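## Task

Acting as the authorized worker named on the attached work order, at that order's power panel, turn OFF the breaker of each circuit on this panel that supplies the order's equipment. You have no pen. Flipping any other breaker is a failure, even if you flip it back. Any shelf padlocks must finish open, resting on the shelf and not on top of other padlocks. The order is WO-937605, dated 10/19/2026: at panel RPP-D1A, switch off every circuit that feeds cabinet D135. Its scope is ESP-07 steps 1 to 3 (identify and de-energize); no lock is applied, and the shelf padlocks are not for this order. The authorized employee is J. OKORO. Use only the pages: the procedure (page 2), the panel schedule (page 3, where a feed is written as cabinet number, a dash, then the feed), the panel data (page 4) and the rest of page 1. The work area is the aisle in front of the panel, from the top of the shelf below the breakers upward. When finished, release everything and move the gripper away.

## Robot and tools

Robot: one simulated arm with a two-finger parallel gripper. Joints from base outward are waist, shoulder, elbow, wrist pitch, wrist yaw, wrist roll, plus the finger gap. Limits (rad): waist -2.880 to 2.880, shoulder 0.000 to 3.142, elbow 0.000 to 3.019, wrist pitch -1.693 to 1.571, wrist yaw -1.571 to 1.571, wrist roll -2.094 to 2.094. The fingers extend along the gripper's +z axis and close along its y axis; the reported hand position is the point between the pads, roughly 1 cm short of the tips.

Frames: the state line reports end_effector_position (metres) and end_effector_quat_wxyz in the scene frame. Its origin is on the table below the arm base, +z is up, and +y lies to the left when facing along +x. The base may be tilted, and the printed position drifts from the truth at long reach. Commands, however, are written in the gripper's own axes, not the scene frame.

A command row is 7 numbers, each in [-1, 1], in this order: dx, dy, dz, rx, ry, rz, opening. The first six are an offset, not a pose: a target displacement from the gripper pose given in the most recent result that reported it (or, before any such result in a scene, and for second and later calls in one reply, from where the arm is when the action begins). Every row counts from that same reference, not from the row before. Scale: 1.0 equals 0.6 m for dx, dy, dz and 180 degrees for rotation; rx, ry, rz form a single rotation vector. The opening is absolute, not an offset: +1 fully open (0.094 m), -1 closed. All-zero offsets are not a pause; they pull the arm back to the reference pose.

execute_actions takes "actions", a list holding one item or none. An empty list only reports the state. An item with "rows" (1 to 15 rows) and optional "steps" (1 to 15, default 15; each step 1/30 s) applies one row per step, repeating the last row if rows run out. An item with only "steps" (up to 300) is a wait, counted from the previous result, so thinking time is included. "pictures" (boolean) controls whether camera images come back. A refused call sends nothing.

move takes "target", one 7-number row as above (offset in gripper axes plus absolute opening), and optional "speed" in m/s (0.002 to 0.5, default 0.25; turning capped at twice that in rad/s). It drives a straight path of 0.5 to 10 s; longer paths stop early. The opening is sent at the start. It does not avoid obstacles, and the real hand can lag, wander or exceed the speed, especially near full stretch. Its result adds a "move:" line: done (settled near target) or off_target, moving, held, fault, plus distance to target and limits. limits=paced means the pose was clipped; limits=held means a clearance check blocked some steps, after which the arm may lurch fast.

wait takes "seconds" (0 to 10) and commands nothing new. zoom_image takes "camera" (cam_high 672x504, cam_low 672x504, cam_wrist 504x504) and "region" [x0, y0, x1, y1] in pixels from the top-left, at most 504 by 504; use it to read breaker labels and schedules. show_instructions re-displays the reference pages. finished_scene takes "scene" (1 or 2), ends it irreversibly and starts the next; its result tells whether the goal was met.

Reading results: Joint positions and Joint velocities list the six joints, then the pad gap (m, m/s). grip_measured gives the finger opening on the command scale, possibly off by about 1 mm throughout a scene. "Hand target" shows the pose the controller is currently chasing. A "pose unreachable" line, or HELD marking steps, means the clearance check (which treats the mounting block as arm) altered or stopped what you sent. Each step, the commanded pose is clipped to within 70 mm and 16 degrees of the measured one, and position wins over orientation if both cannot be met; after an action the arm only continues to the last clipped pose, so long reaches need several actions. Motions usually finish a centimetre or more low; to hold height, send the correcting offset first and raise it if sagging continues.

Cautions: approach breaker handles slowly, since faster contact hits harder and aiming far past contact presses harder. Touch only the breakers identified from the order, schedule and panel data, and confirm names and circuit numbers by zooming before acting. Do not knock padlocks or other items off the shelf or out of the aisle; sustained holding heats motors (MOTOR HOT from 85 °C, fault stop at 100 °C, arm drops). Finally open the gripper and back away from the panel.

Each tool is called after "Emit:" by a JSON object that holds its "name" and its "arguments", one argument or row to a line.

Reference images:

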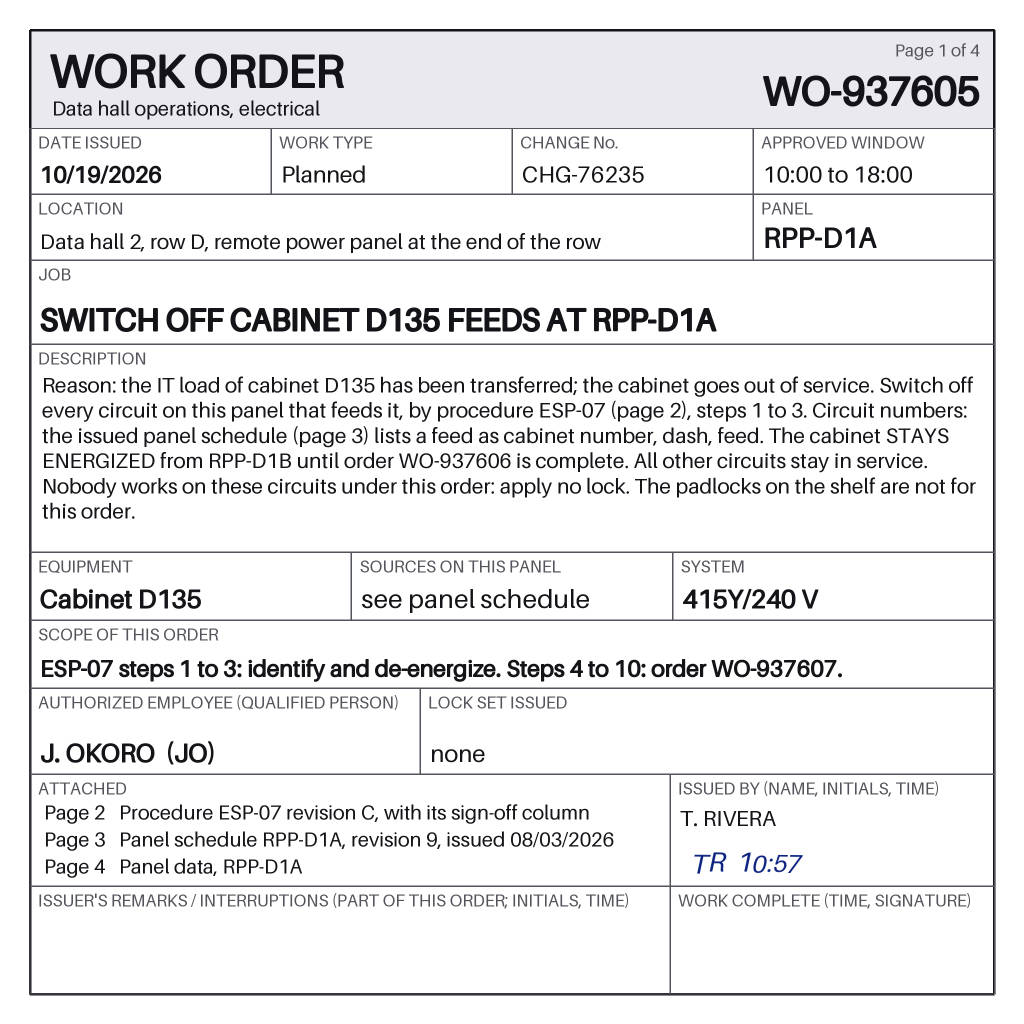

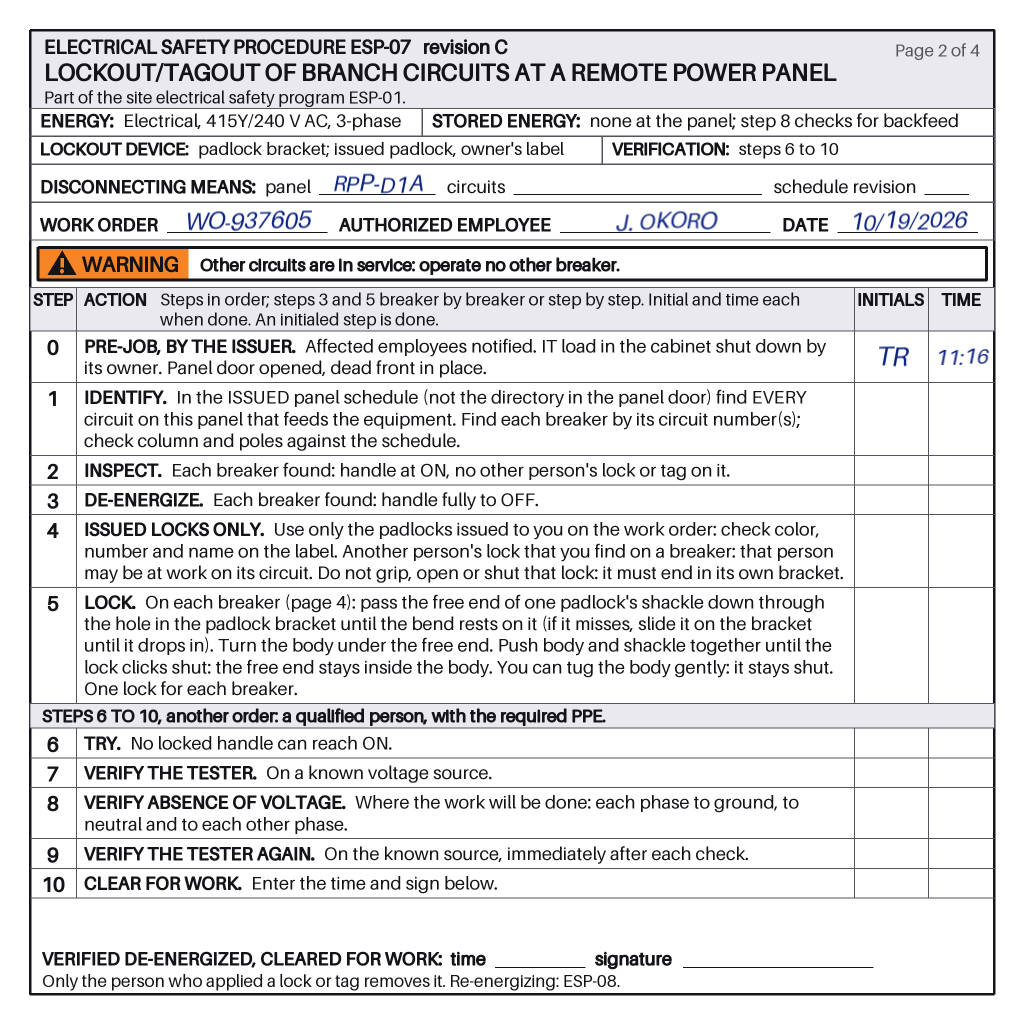

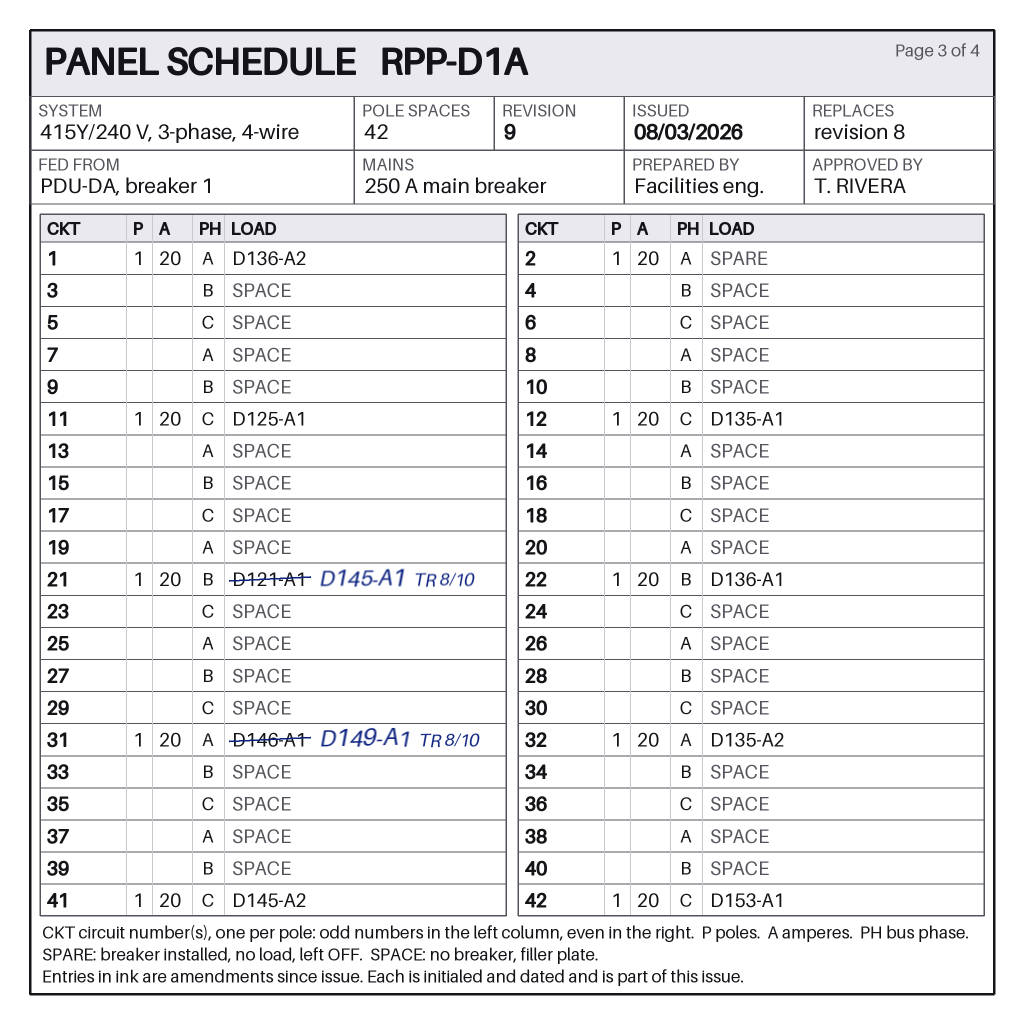

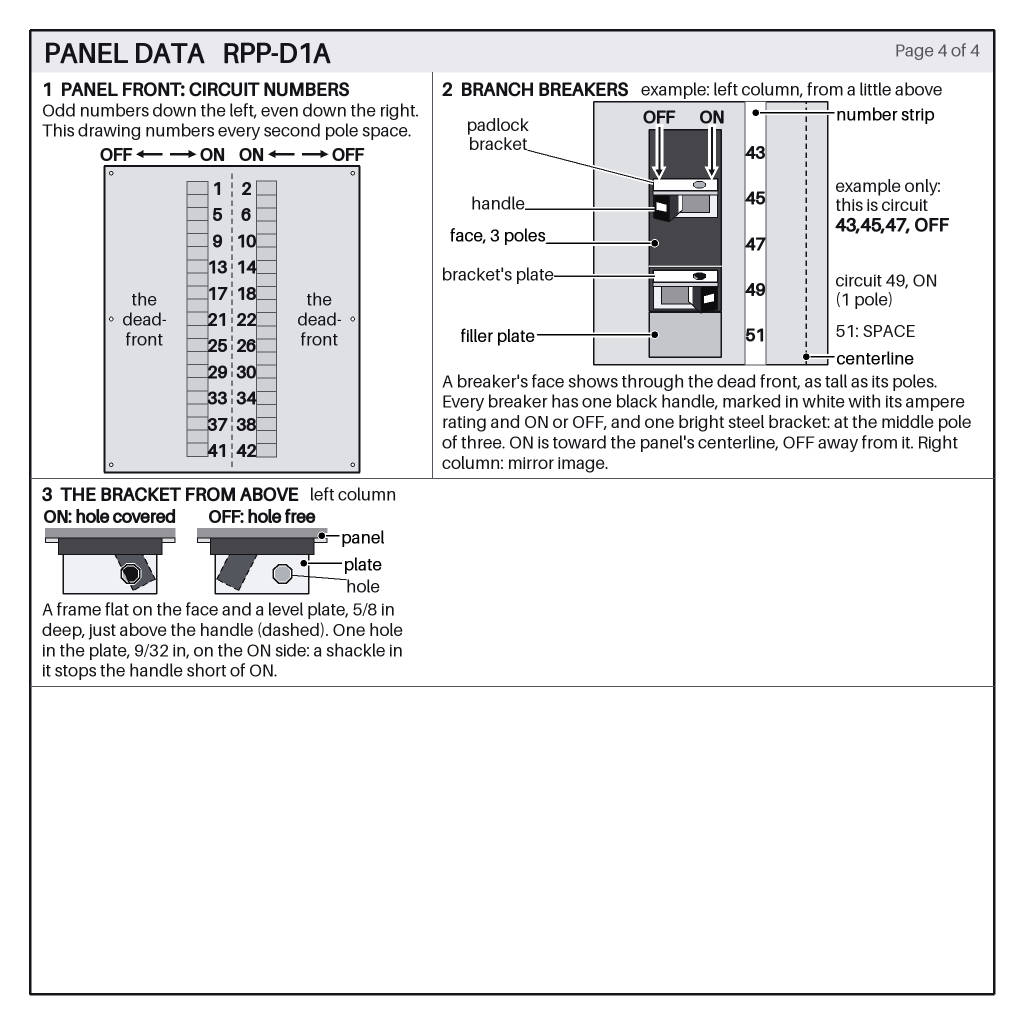

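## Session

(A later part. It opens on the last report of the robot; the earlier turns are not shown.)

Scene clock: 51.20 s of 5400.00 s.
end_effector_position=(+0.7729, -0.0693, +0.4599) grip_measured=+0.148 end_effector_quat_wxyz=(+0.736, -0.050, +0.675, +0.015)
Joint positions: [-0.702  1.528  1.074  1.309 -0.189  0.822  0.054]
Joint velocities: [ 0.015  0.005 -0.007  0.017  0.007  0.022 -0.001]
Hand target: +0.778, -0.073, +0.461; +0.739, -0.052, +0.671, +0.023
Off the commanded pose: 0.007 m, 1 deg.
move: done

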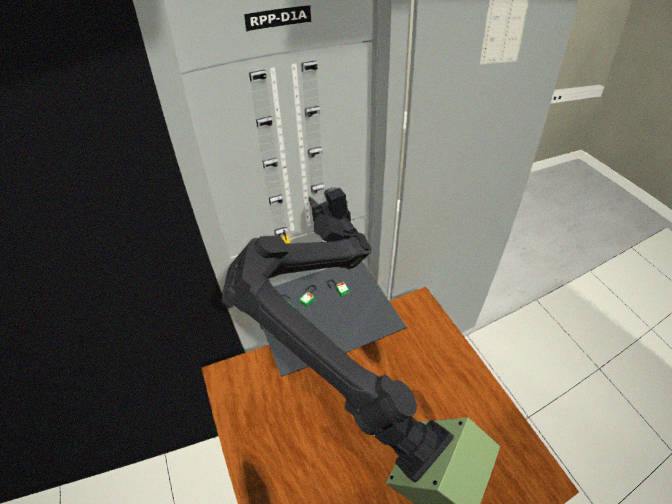

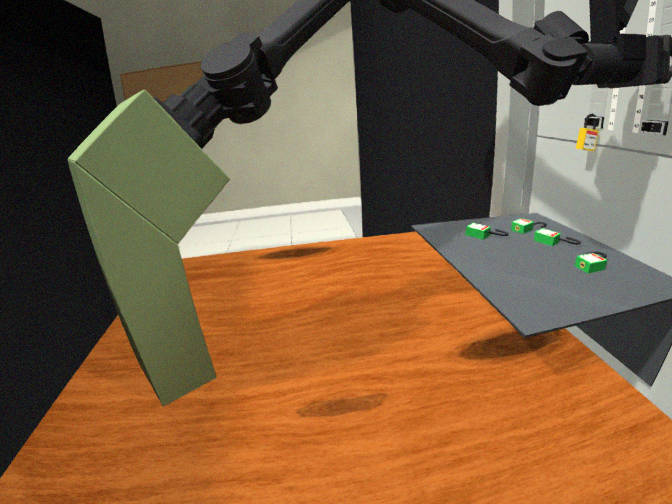

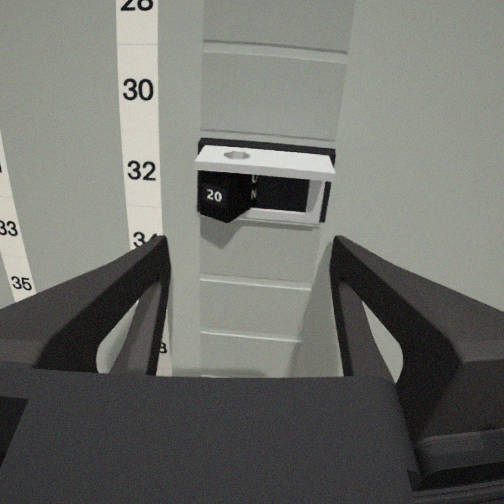

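Too low; raise 1 cm, back 4 mm, shift right slightly.

Emit:
{"name": "move", "arguments": {
  "target": [-0.017,-0.006,-0.007,0,0,0,0.15],
  "speed": 0.03
}}

Scene clock: 52.70 s of 5400.00 s.
end_effector_position=(+0.7719, -0.0723, +0.4638) grip_measured=+0.148 end_effector_quat_wxyz=(+0.736, -0.052, +0.675, +0.013)
Joint positions: [-0.714  1.527  1.074  1.309 -0.199  0.824  0.054]
Joint velocities: [-0.024  0.015  0.002  0.007  0.007 -0.037  0.   ]
Hand target: +0.768, -0.073, +0.470; +0.736, -0.050, +0.675, +0.015
Off the commanded pose: 0.007 m, 0 deg.
move: done

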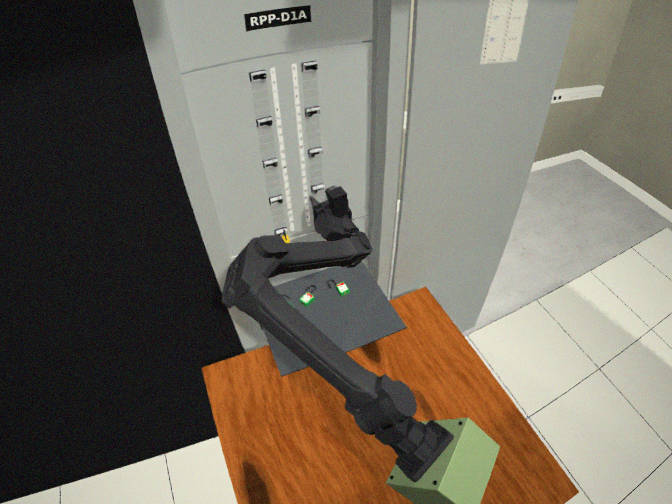

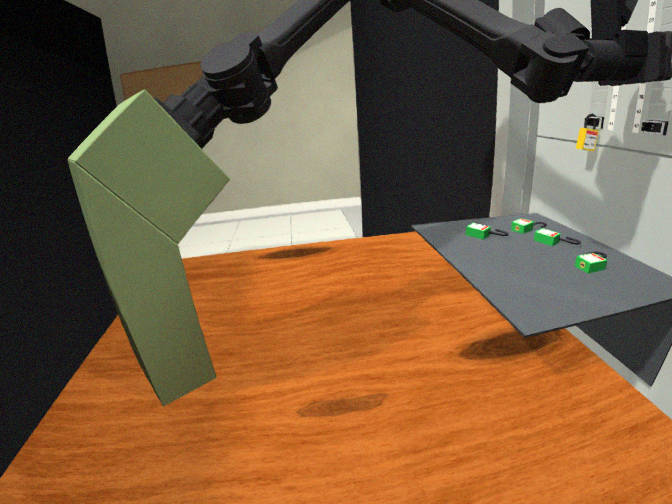

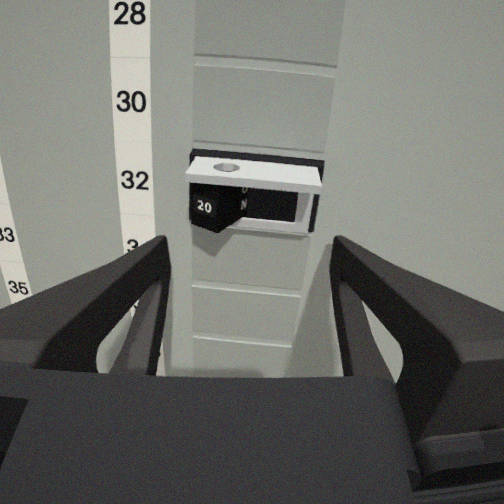

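Emit:
{"name": "move", "arguments": {
  "target": [-0.022,0,-0.012,0,0,0,0.15],
  "speed": 0.03
}}

Scene clock: 54.07 s of 5400.00 s.
end_effector_position=(+0.7668, -0.0713, +0.4707) grip_measured=+0.148 end_effector_quat_wxyz=(+0.735, -0.055, +0.676, +0.011)
Joint positions: [-0.727  1.509  1.057  1.309 -0.209  0.827  0.054]
Joint velocities: [ 0.005 -0.015 -0.007  0.027  0.037  0.037 -0.   ]
Hand target: +0.764, -0.072, +0.476; +0.736, -0.052, +0.675, +0.013
Off the commanded pose: 0.007 m, 0 deg.
move: done

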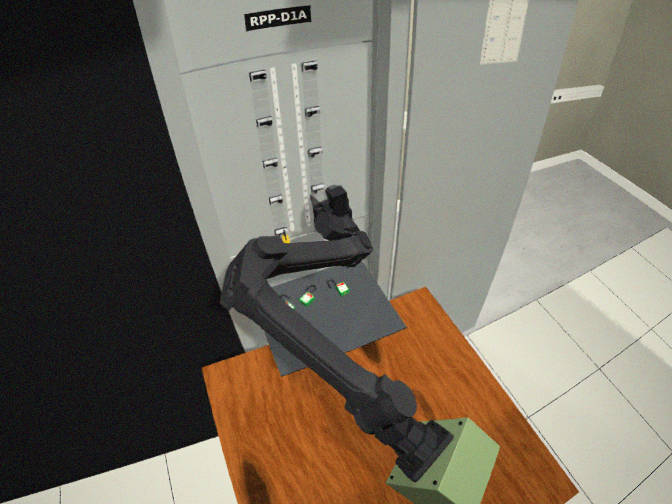

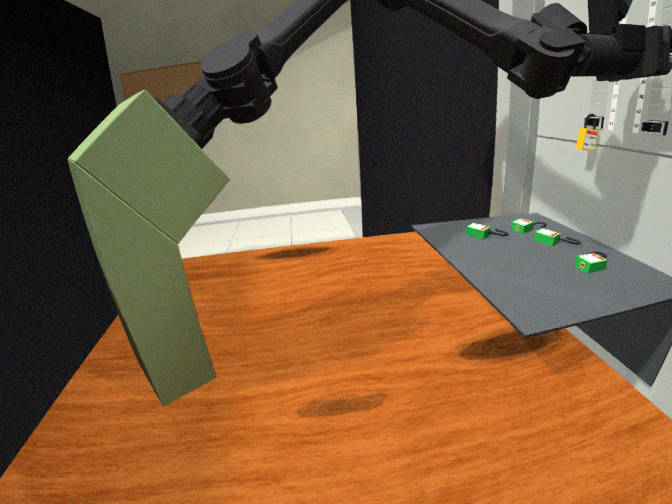

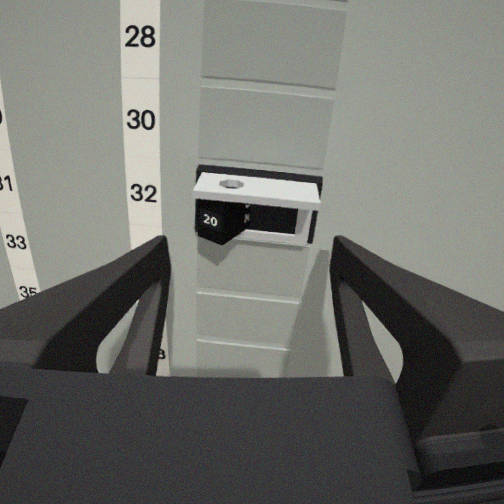

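Close with a slight right shift.

Emit:
{"name": "move", "arguments": {
  "target": [-0.005,-0.02,0,0,0,0,-0.7],
  "speed": 0.02
}}

Scene clock: 55.43 s of 5400.00 s.
end_effector_position=(+0.7667, -0.0702, +0.4689) grip_measured=-0.698 end_effector_quat_wxyz=(+0.731, -0.058, +0.680, +0.014)
Joint positions: [-0.727  1.51   1.057  1.31  -0.223  0.828  0.014]
Joint velocities: [ 0.005  0.005 -0.002  0.002 -0.051 -0.037  0.   ]
Hand target: +0.767, -0.083, +0.474; +0.735, -0.055, +0.676, +0.011
Off the commanded pose: 0.014 m, 1 deg.
move: off_target

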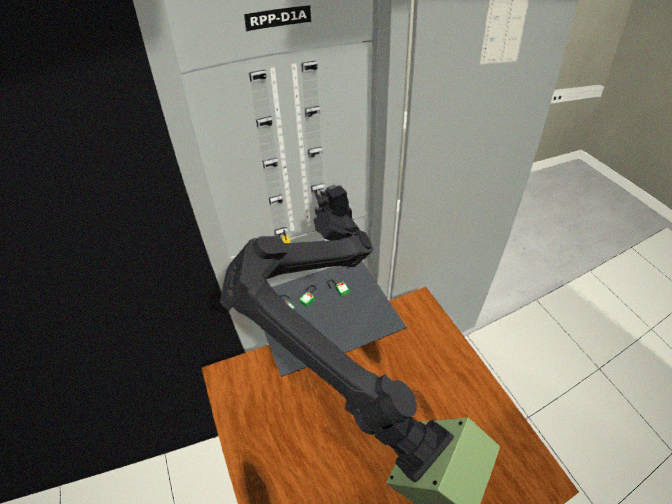

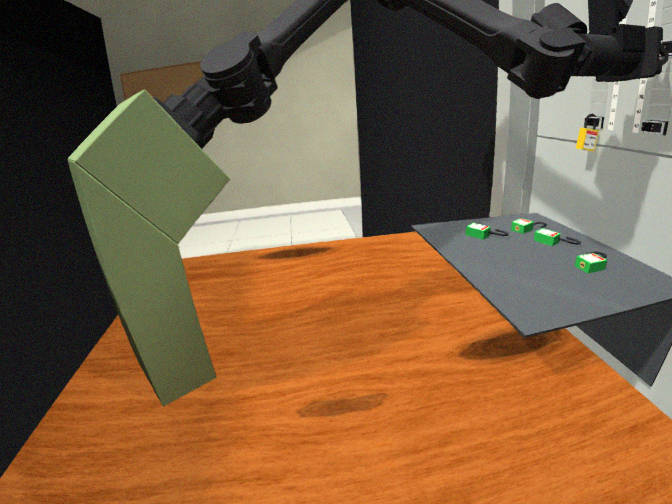

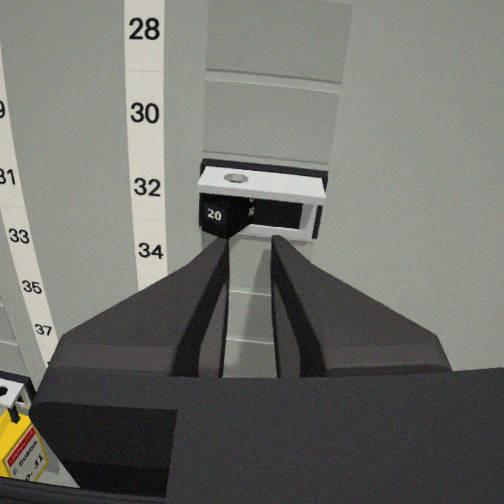

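Emit:
{"name": "move", "arguments": {
  "target": [-0.02,0,0.012,0,0,0,0.15],
  "speed": 0.02
}}

Emit:
{"name": "move", "arguments": {
  "target": [0,-0.015,0,0,0,0,-0.7],
  "speed": 0.02
}}

Scene clock: 57.03 s of 5400.00 s.
end_effector_position=(+0.7672, -0.0718, +0.4687) grip_measured=+0.148 end_effector_quat_wxyz=(+0.728, -0.055, +0.684, +0.011)
Joint positions: [-0.73   1.506  1.057  1.292 -0.228  0.828  0.054]
Joint velocities: [-0.034 -0.015 -0.002  0.007 -0.007 -0.051  0.   ]
Hand target: +0.772, -0.068, +0.481; +0.731, -0.058, +0.680, +0.014
Off the commanded pose: 0.014 m, 1 deg.
move: off_target

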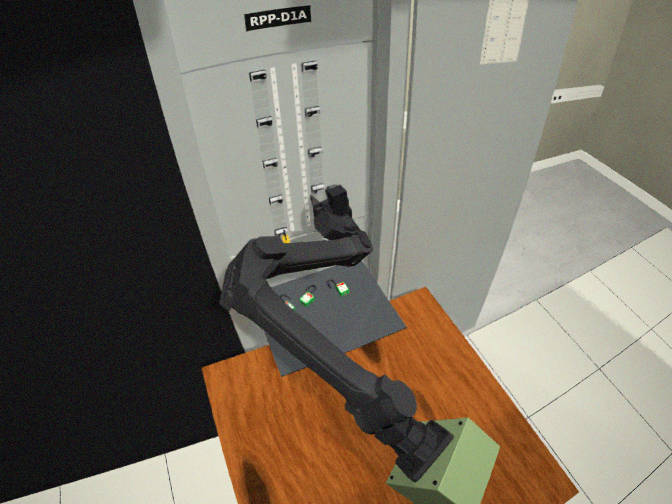

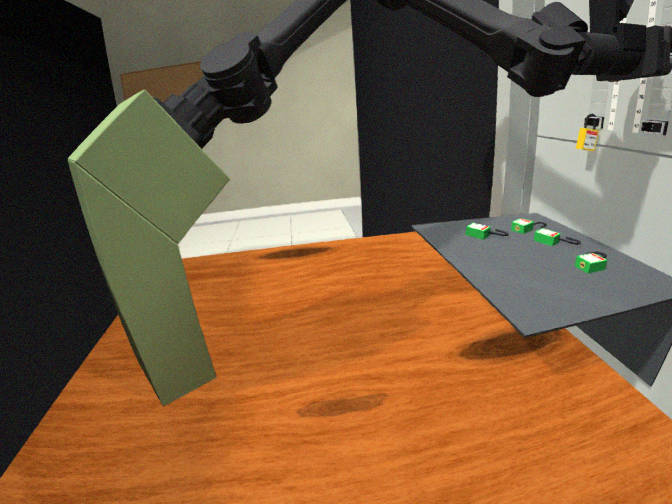

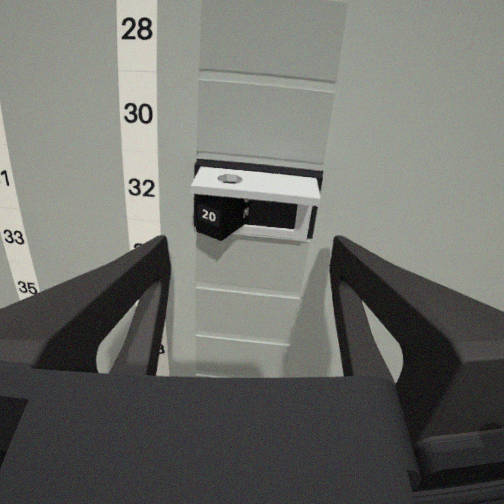

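Scene clock: 57.73 s of 5400.00 s.
end_effector_position=(+0.7672, -0.0714, +0.4682) grip_measured=-0.698 end_effector_quat_wxyz=(+0.727, -0.056, +0.685, +0.012)
Joint positions: [-0.73   1.506  1.057  1.292 -0.232  0.828  0.014]
Joint velocities: [-0.015 -0.005  0.002  0.007  0.007  0.095  0.001]
Hand target: +0.768, -0.081, +0.469; +0.728, -0.055, +0.684, +0.011
Off the commanded pose: 0.009 m, 0 deg.
move: done

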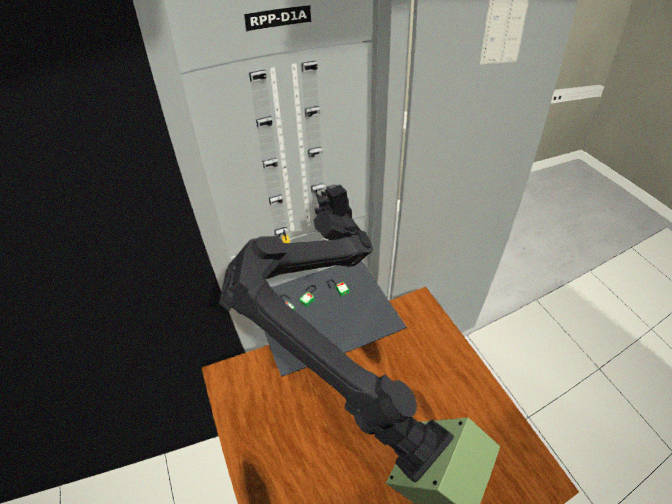

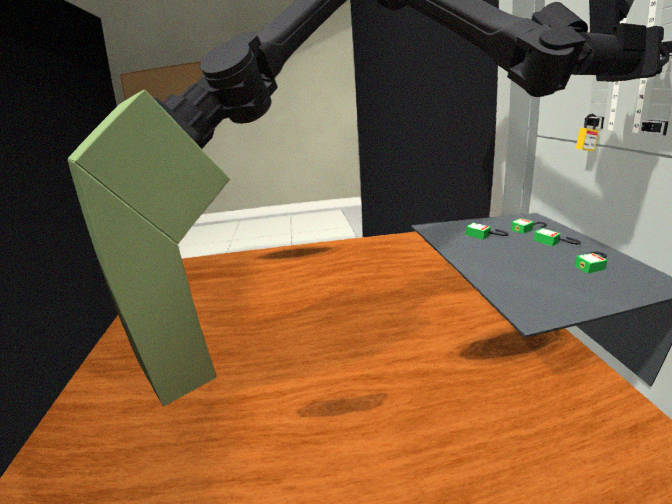

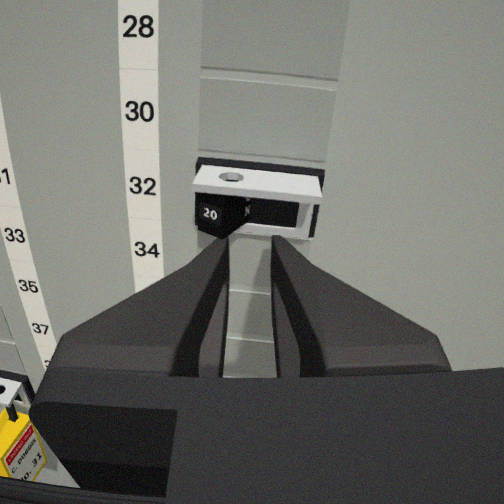

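Stiction deadband of about 13 mm. Command a larger offset.

Emit:
{"name": "move", "arguments": {
  "target": [-0.035,0,0.015,0,0,0,0.15],
  "speed": 0.02
}}

Scene clock: 59.53 s of 5400.00 s.
end_effector_position=(+0.7675, -0.0737, +0.4755) grip_measured=+0.148 end_effector_quat_wxyz=(+0.722, -0.053, +0.690, +0.007)
Joint positions: [-0.746  1.489  1.057  1.261 -0.245  0.834  0.054]
Joint velocities: [-0.005 -0.005 -0.002 -0.012 -0.007  0.051 -0.001]
Hand target: +0.774, -0.069, +0.489; +0.726, -0.056, +0.685, +0.012
Off the commanded pose: 0.016 m, 1 deg.
move: off_target

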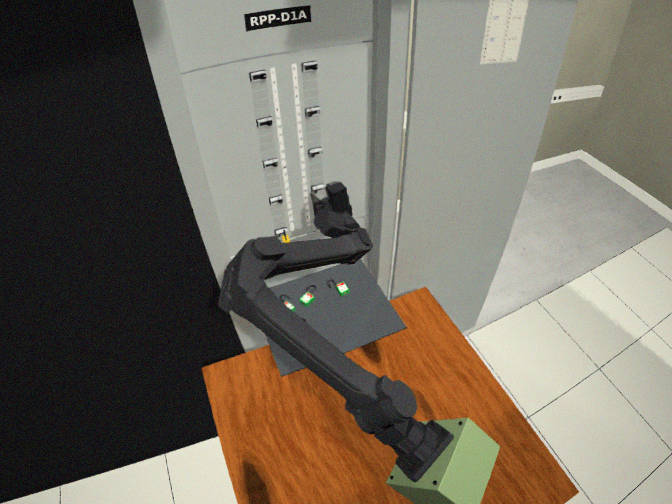

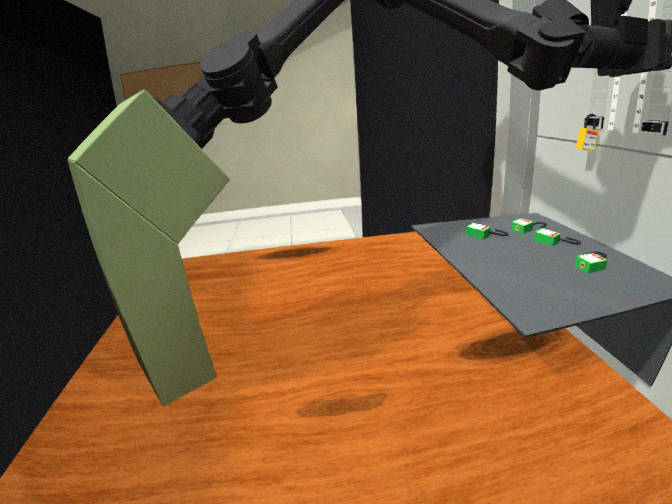

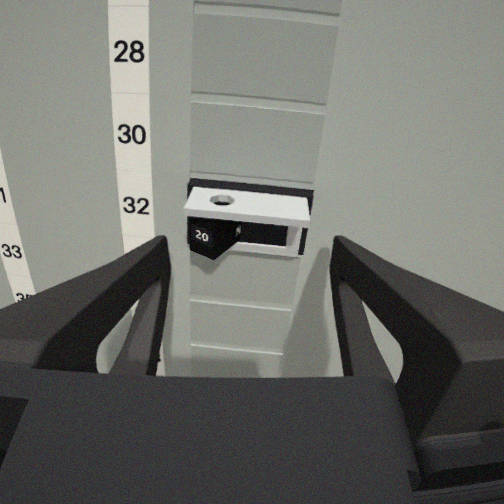

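Emit:
{"name": "move", "arguments": {
  "target": [-0.01,-0.015,0,0,0,0,-0.7],
  "speed": 0.02
}}

Scene clock: 60.77 s of 5400.00 s.
end_effector_position=(+0.7681, -0.0624, +0.4786) grip_measured=-0.698 end_effector_quat_wxyz=(+0.722, -0.064, +0.689, +0.017)
Joint positions: [-0.742  1.478  1.057  1.274 -0.262  0.836  0.014]
Joint velocities: [-0.024 -0.005 -0.012 -0.027  0.022 -0.051  0.001]
Hand target: +0.767, -0.082, +0.482; +0.722, -0.053, +0.690, +0.007
Off the commanded pose: 0.020 m, 2 deg.
move: off_target

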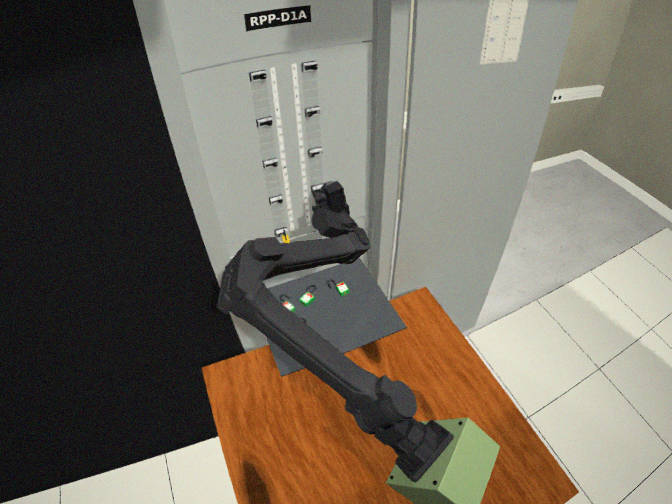

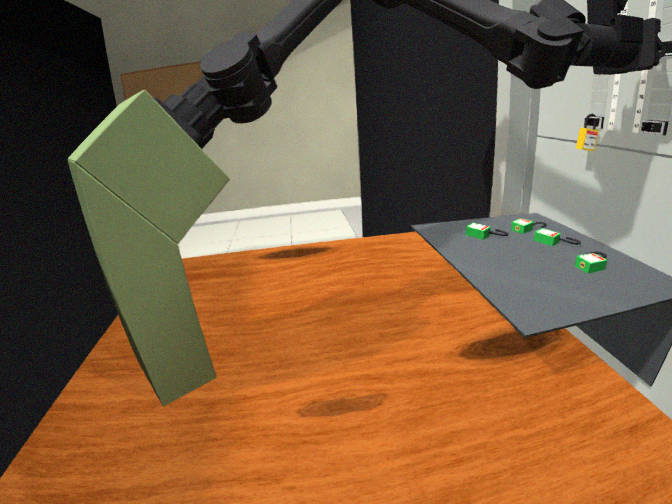

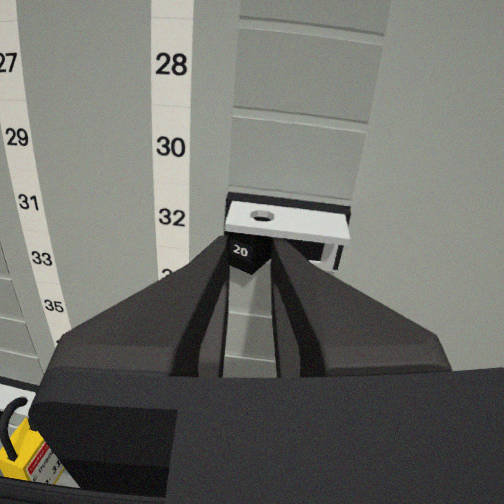

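Emit:
{"name": "move", "arguments": {
  "target": [0,-0.05,0,0,0,-0.08,0.2],
  "speed": 0.03
}}

Scene clock: 66.50 s of 5400.00 s.
end_effector_position=(+0.7659, -0.0852, +0.4762) grip_measured=+0.198 end_effector_quat_wxyz=(+0.715, -0.136, +0.683, -0.066)
Joint positions: [-0.771  1.517  1.069  1.29  -0.284  0.633  0.056]
Joint velocities: [ 0.005 -0.005 -0.007  0.032 -0.022  0.007 -0.001]
Hand target: +0.771, -0.092, +0.481; +0.718, -0.150, +0.676, -0.074
Off the commanded pose: 0.010 m, 2 deg.
move: done

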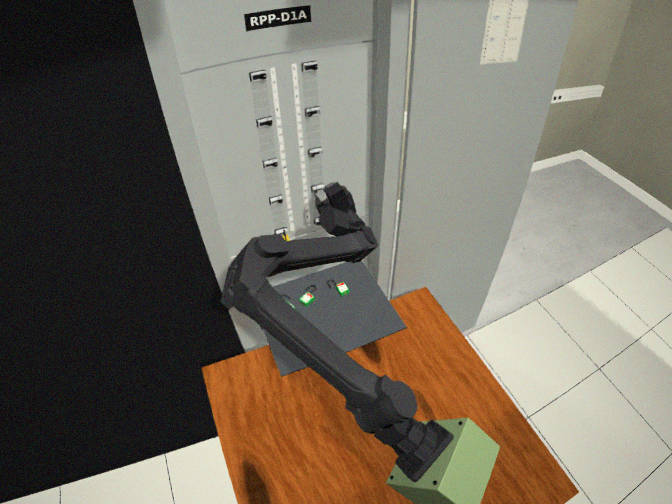

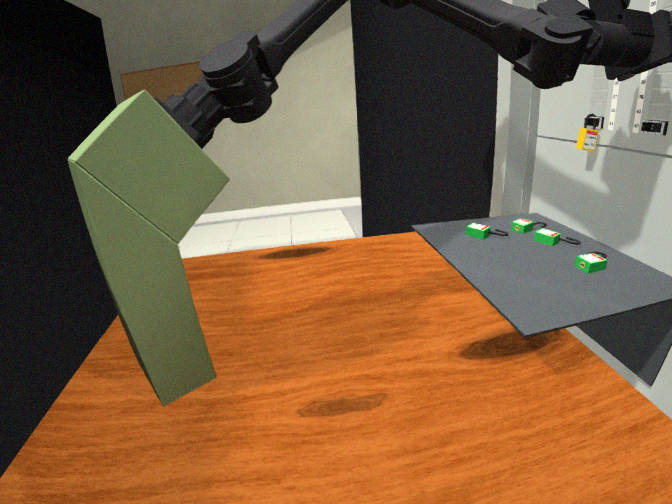

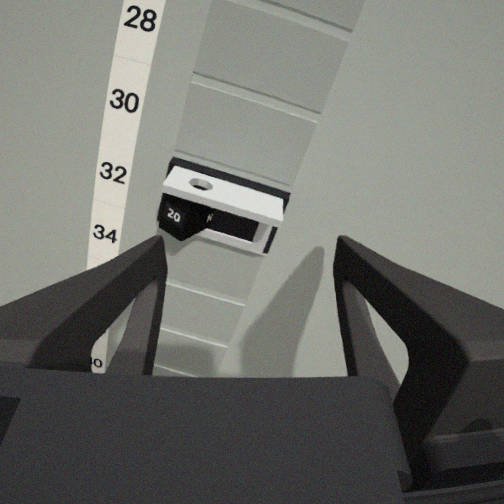

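Emit:
{"name": "move", "arguments": {
  "target": [0,0.035,0.008,0,0,0,0.2],
  "speed": 0.03
}}

Emit:
{"name": "move", "arguments": {
  "target": [-0.035,0,0.005,0,0,0,0.2],
  "speed": 0.03
}}

Scene clock: 68.13 s of 5400.00 s.
end_effector_position=(+0.7686, -0.0731, +0.4806) grip_measured=+0.198 end_effector_quat_wxyz=(+0.720, -0.137, +0.677, -0.068)
Joint positions: [-0.757  1.493  1.066  1.274 -0.262  0.619  0.056]
Joint velocities: [ 0.005 -0.005 -0.007  0.012  0.007 -0.081 -0.   ]
Hand target: +0.769, -0.065, +0.470; +0.715, -0.136, +0.683, -0.065
Off the commanded pose: 0.013 m, 1 deg.
move: off_target

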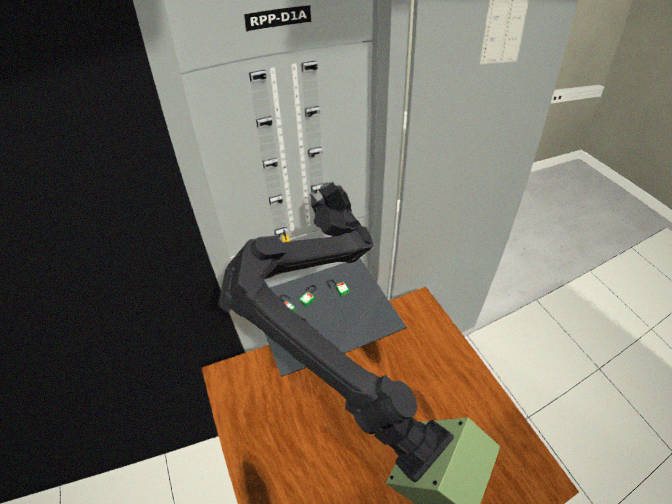

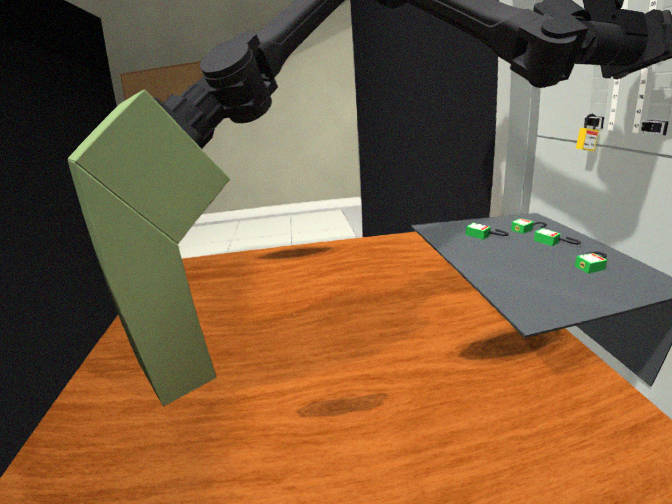

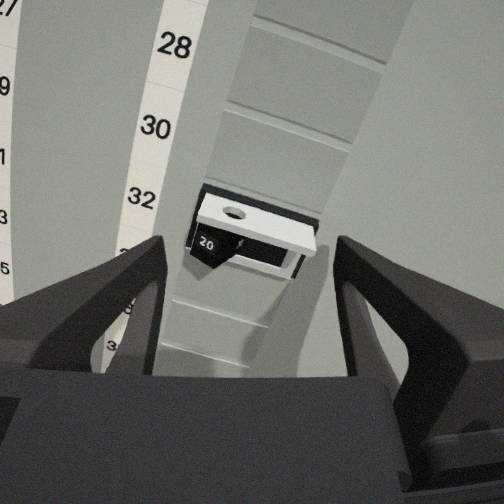

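Scene clock: 69.13 s of 5400.00 s.
end_effector_position=(+0.7696, -0.0656, +0.4942) grip_measured=+0.198 end_effector_quat_wxyz=(+0.720, -0.141, +0.676, -0.069)
Joint positions: [-0.769  1.463  1.066  1.251 -0.273  0.623  0.056]
Joint velocities: [-0.005 -0.015  0.017  0.012 -0.007  0.066 -0.002]
Hand target: +0.770, -0.067, +0.501; +0.720, -0.137, +0.677, -0.068
Off the commanded pose: 0.007 m, 1 deg.
move: done

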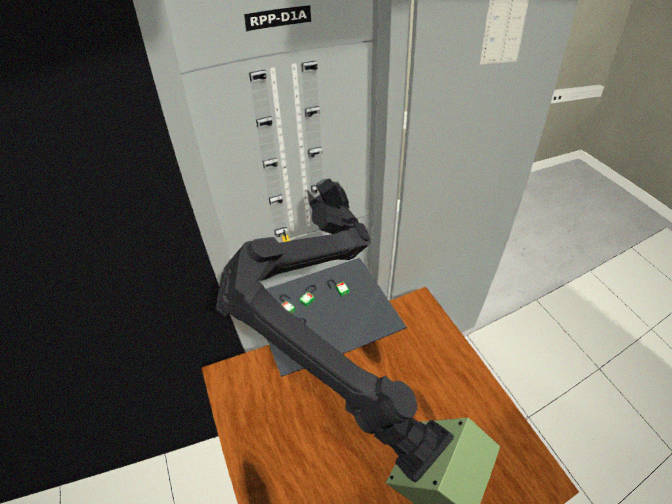

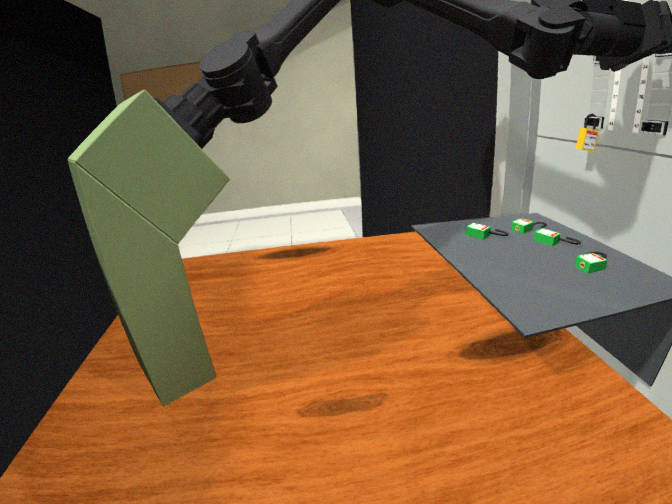

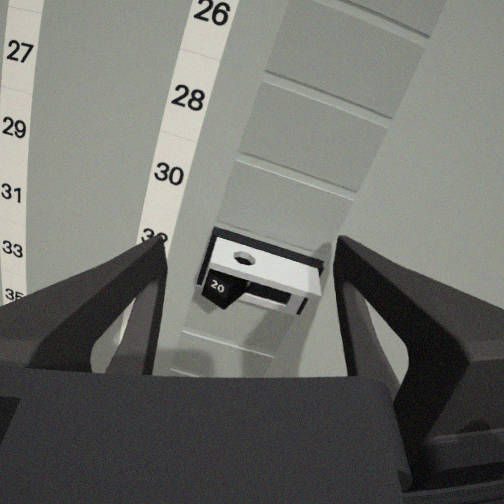

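Too high now; the previous pose was good. Go back down.

Emit:
{"name": "move", "arguments": {
  "target": [0.04,0,0,0,0,0,0.2],
  "speed": 0.03
}}

Scene clock: 70.67 s of 5400.00 s.
end_effector_position=(+0.7681, -0.0760, +0.4861) grip_measured=+0.198 end_effector_quat_wxyz=(+0.721, -0.136, +0.675, -0.075)
Joint positions: [-0.766  1.489  1.066  1.268 -0.258  0.616  0.056]
Joint velocities: [-0.015 -0.005  0.007 -0.022 -0.051  0.037  0.001]
Hand target: +0.771, -0.073, +0.472; +0.720, -0.141, +0.676, -0.069
Off the commanded pose: 0.015 m, 1 deg.
move: off_target

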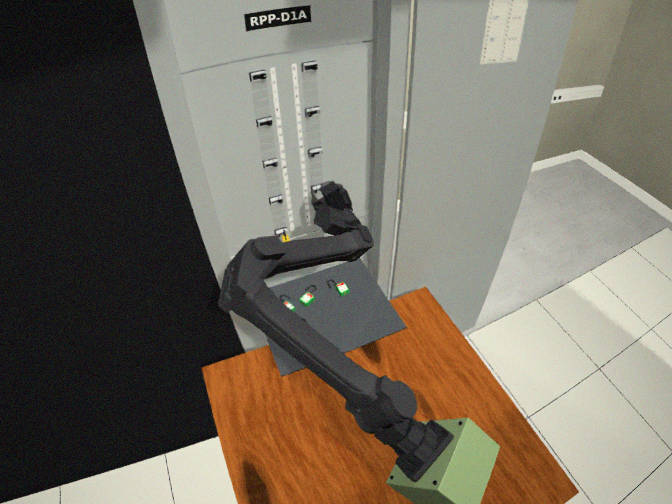

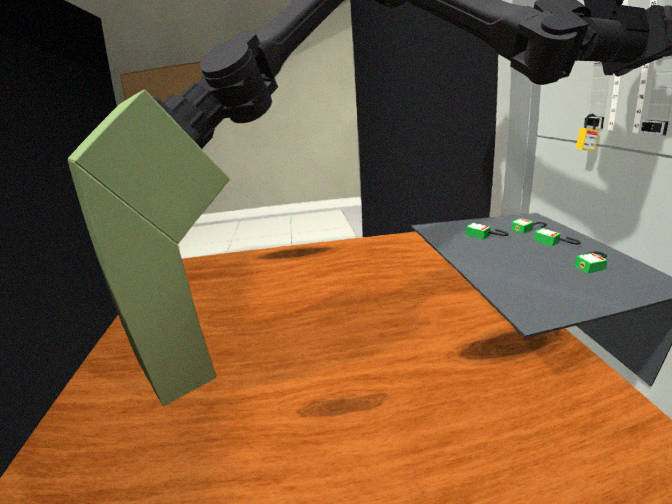

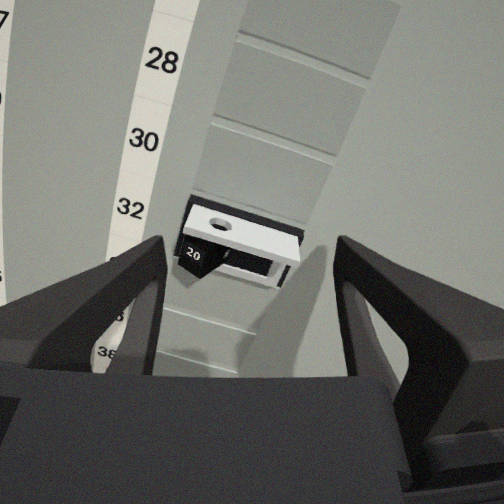

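Emit:
{"name": "move", "arguments": {
  "target": [0.02,0,0,0,0,0,-0.7],
  "speed": 0.02
}}

Scene clock: 71.87 s of 5400.00 s.
end_effector_position=(+0.7670, -0.0831, +0.4858) grip_measured=-0.690 end_effector_quat_wxyz=(+0.721, -0.130, +0.676, -0.080)
Joint positions: [-0.772  1.495  1.065  1.264 -0.252  0.619  0.015]
Joint velocities: [-0.015 -0.005  0.012 -0.007  0.022 -0.007  0.   ]
Hand target: +0.769, -0.079, +0.475; +0.721, -0.136, +0.675, -0.075
Off the commanded pose: 0.012 m, 1 deg.
move: off_target

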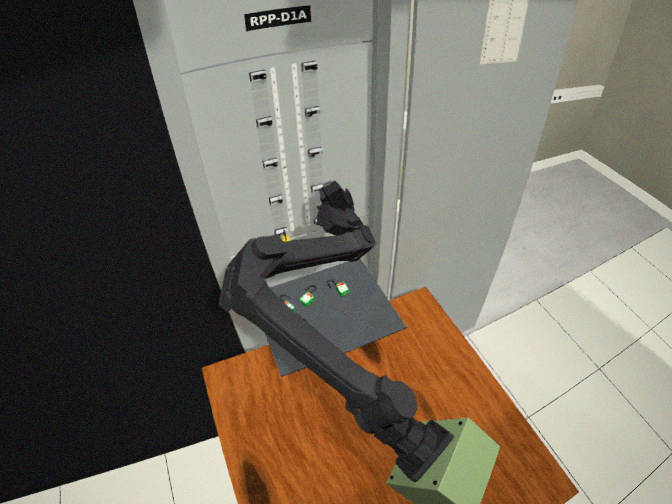

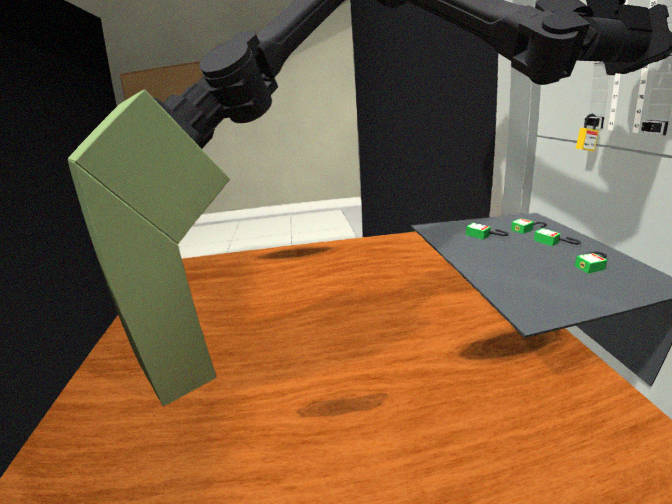

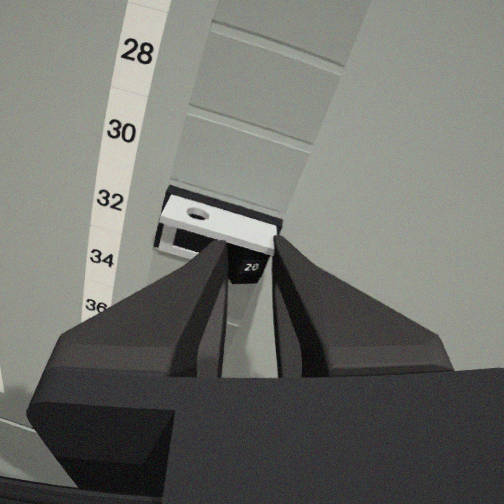

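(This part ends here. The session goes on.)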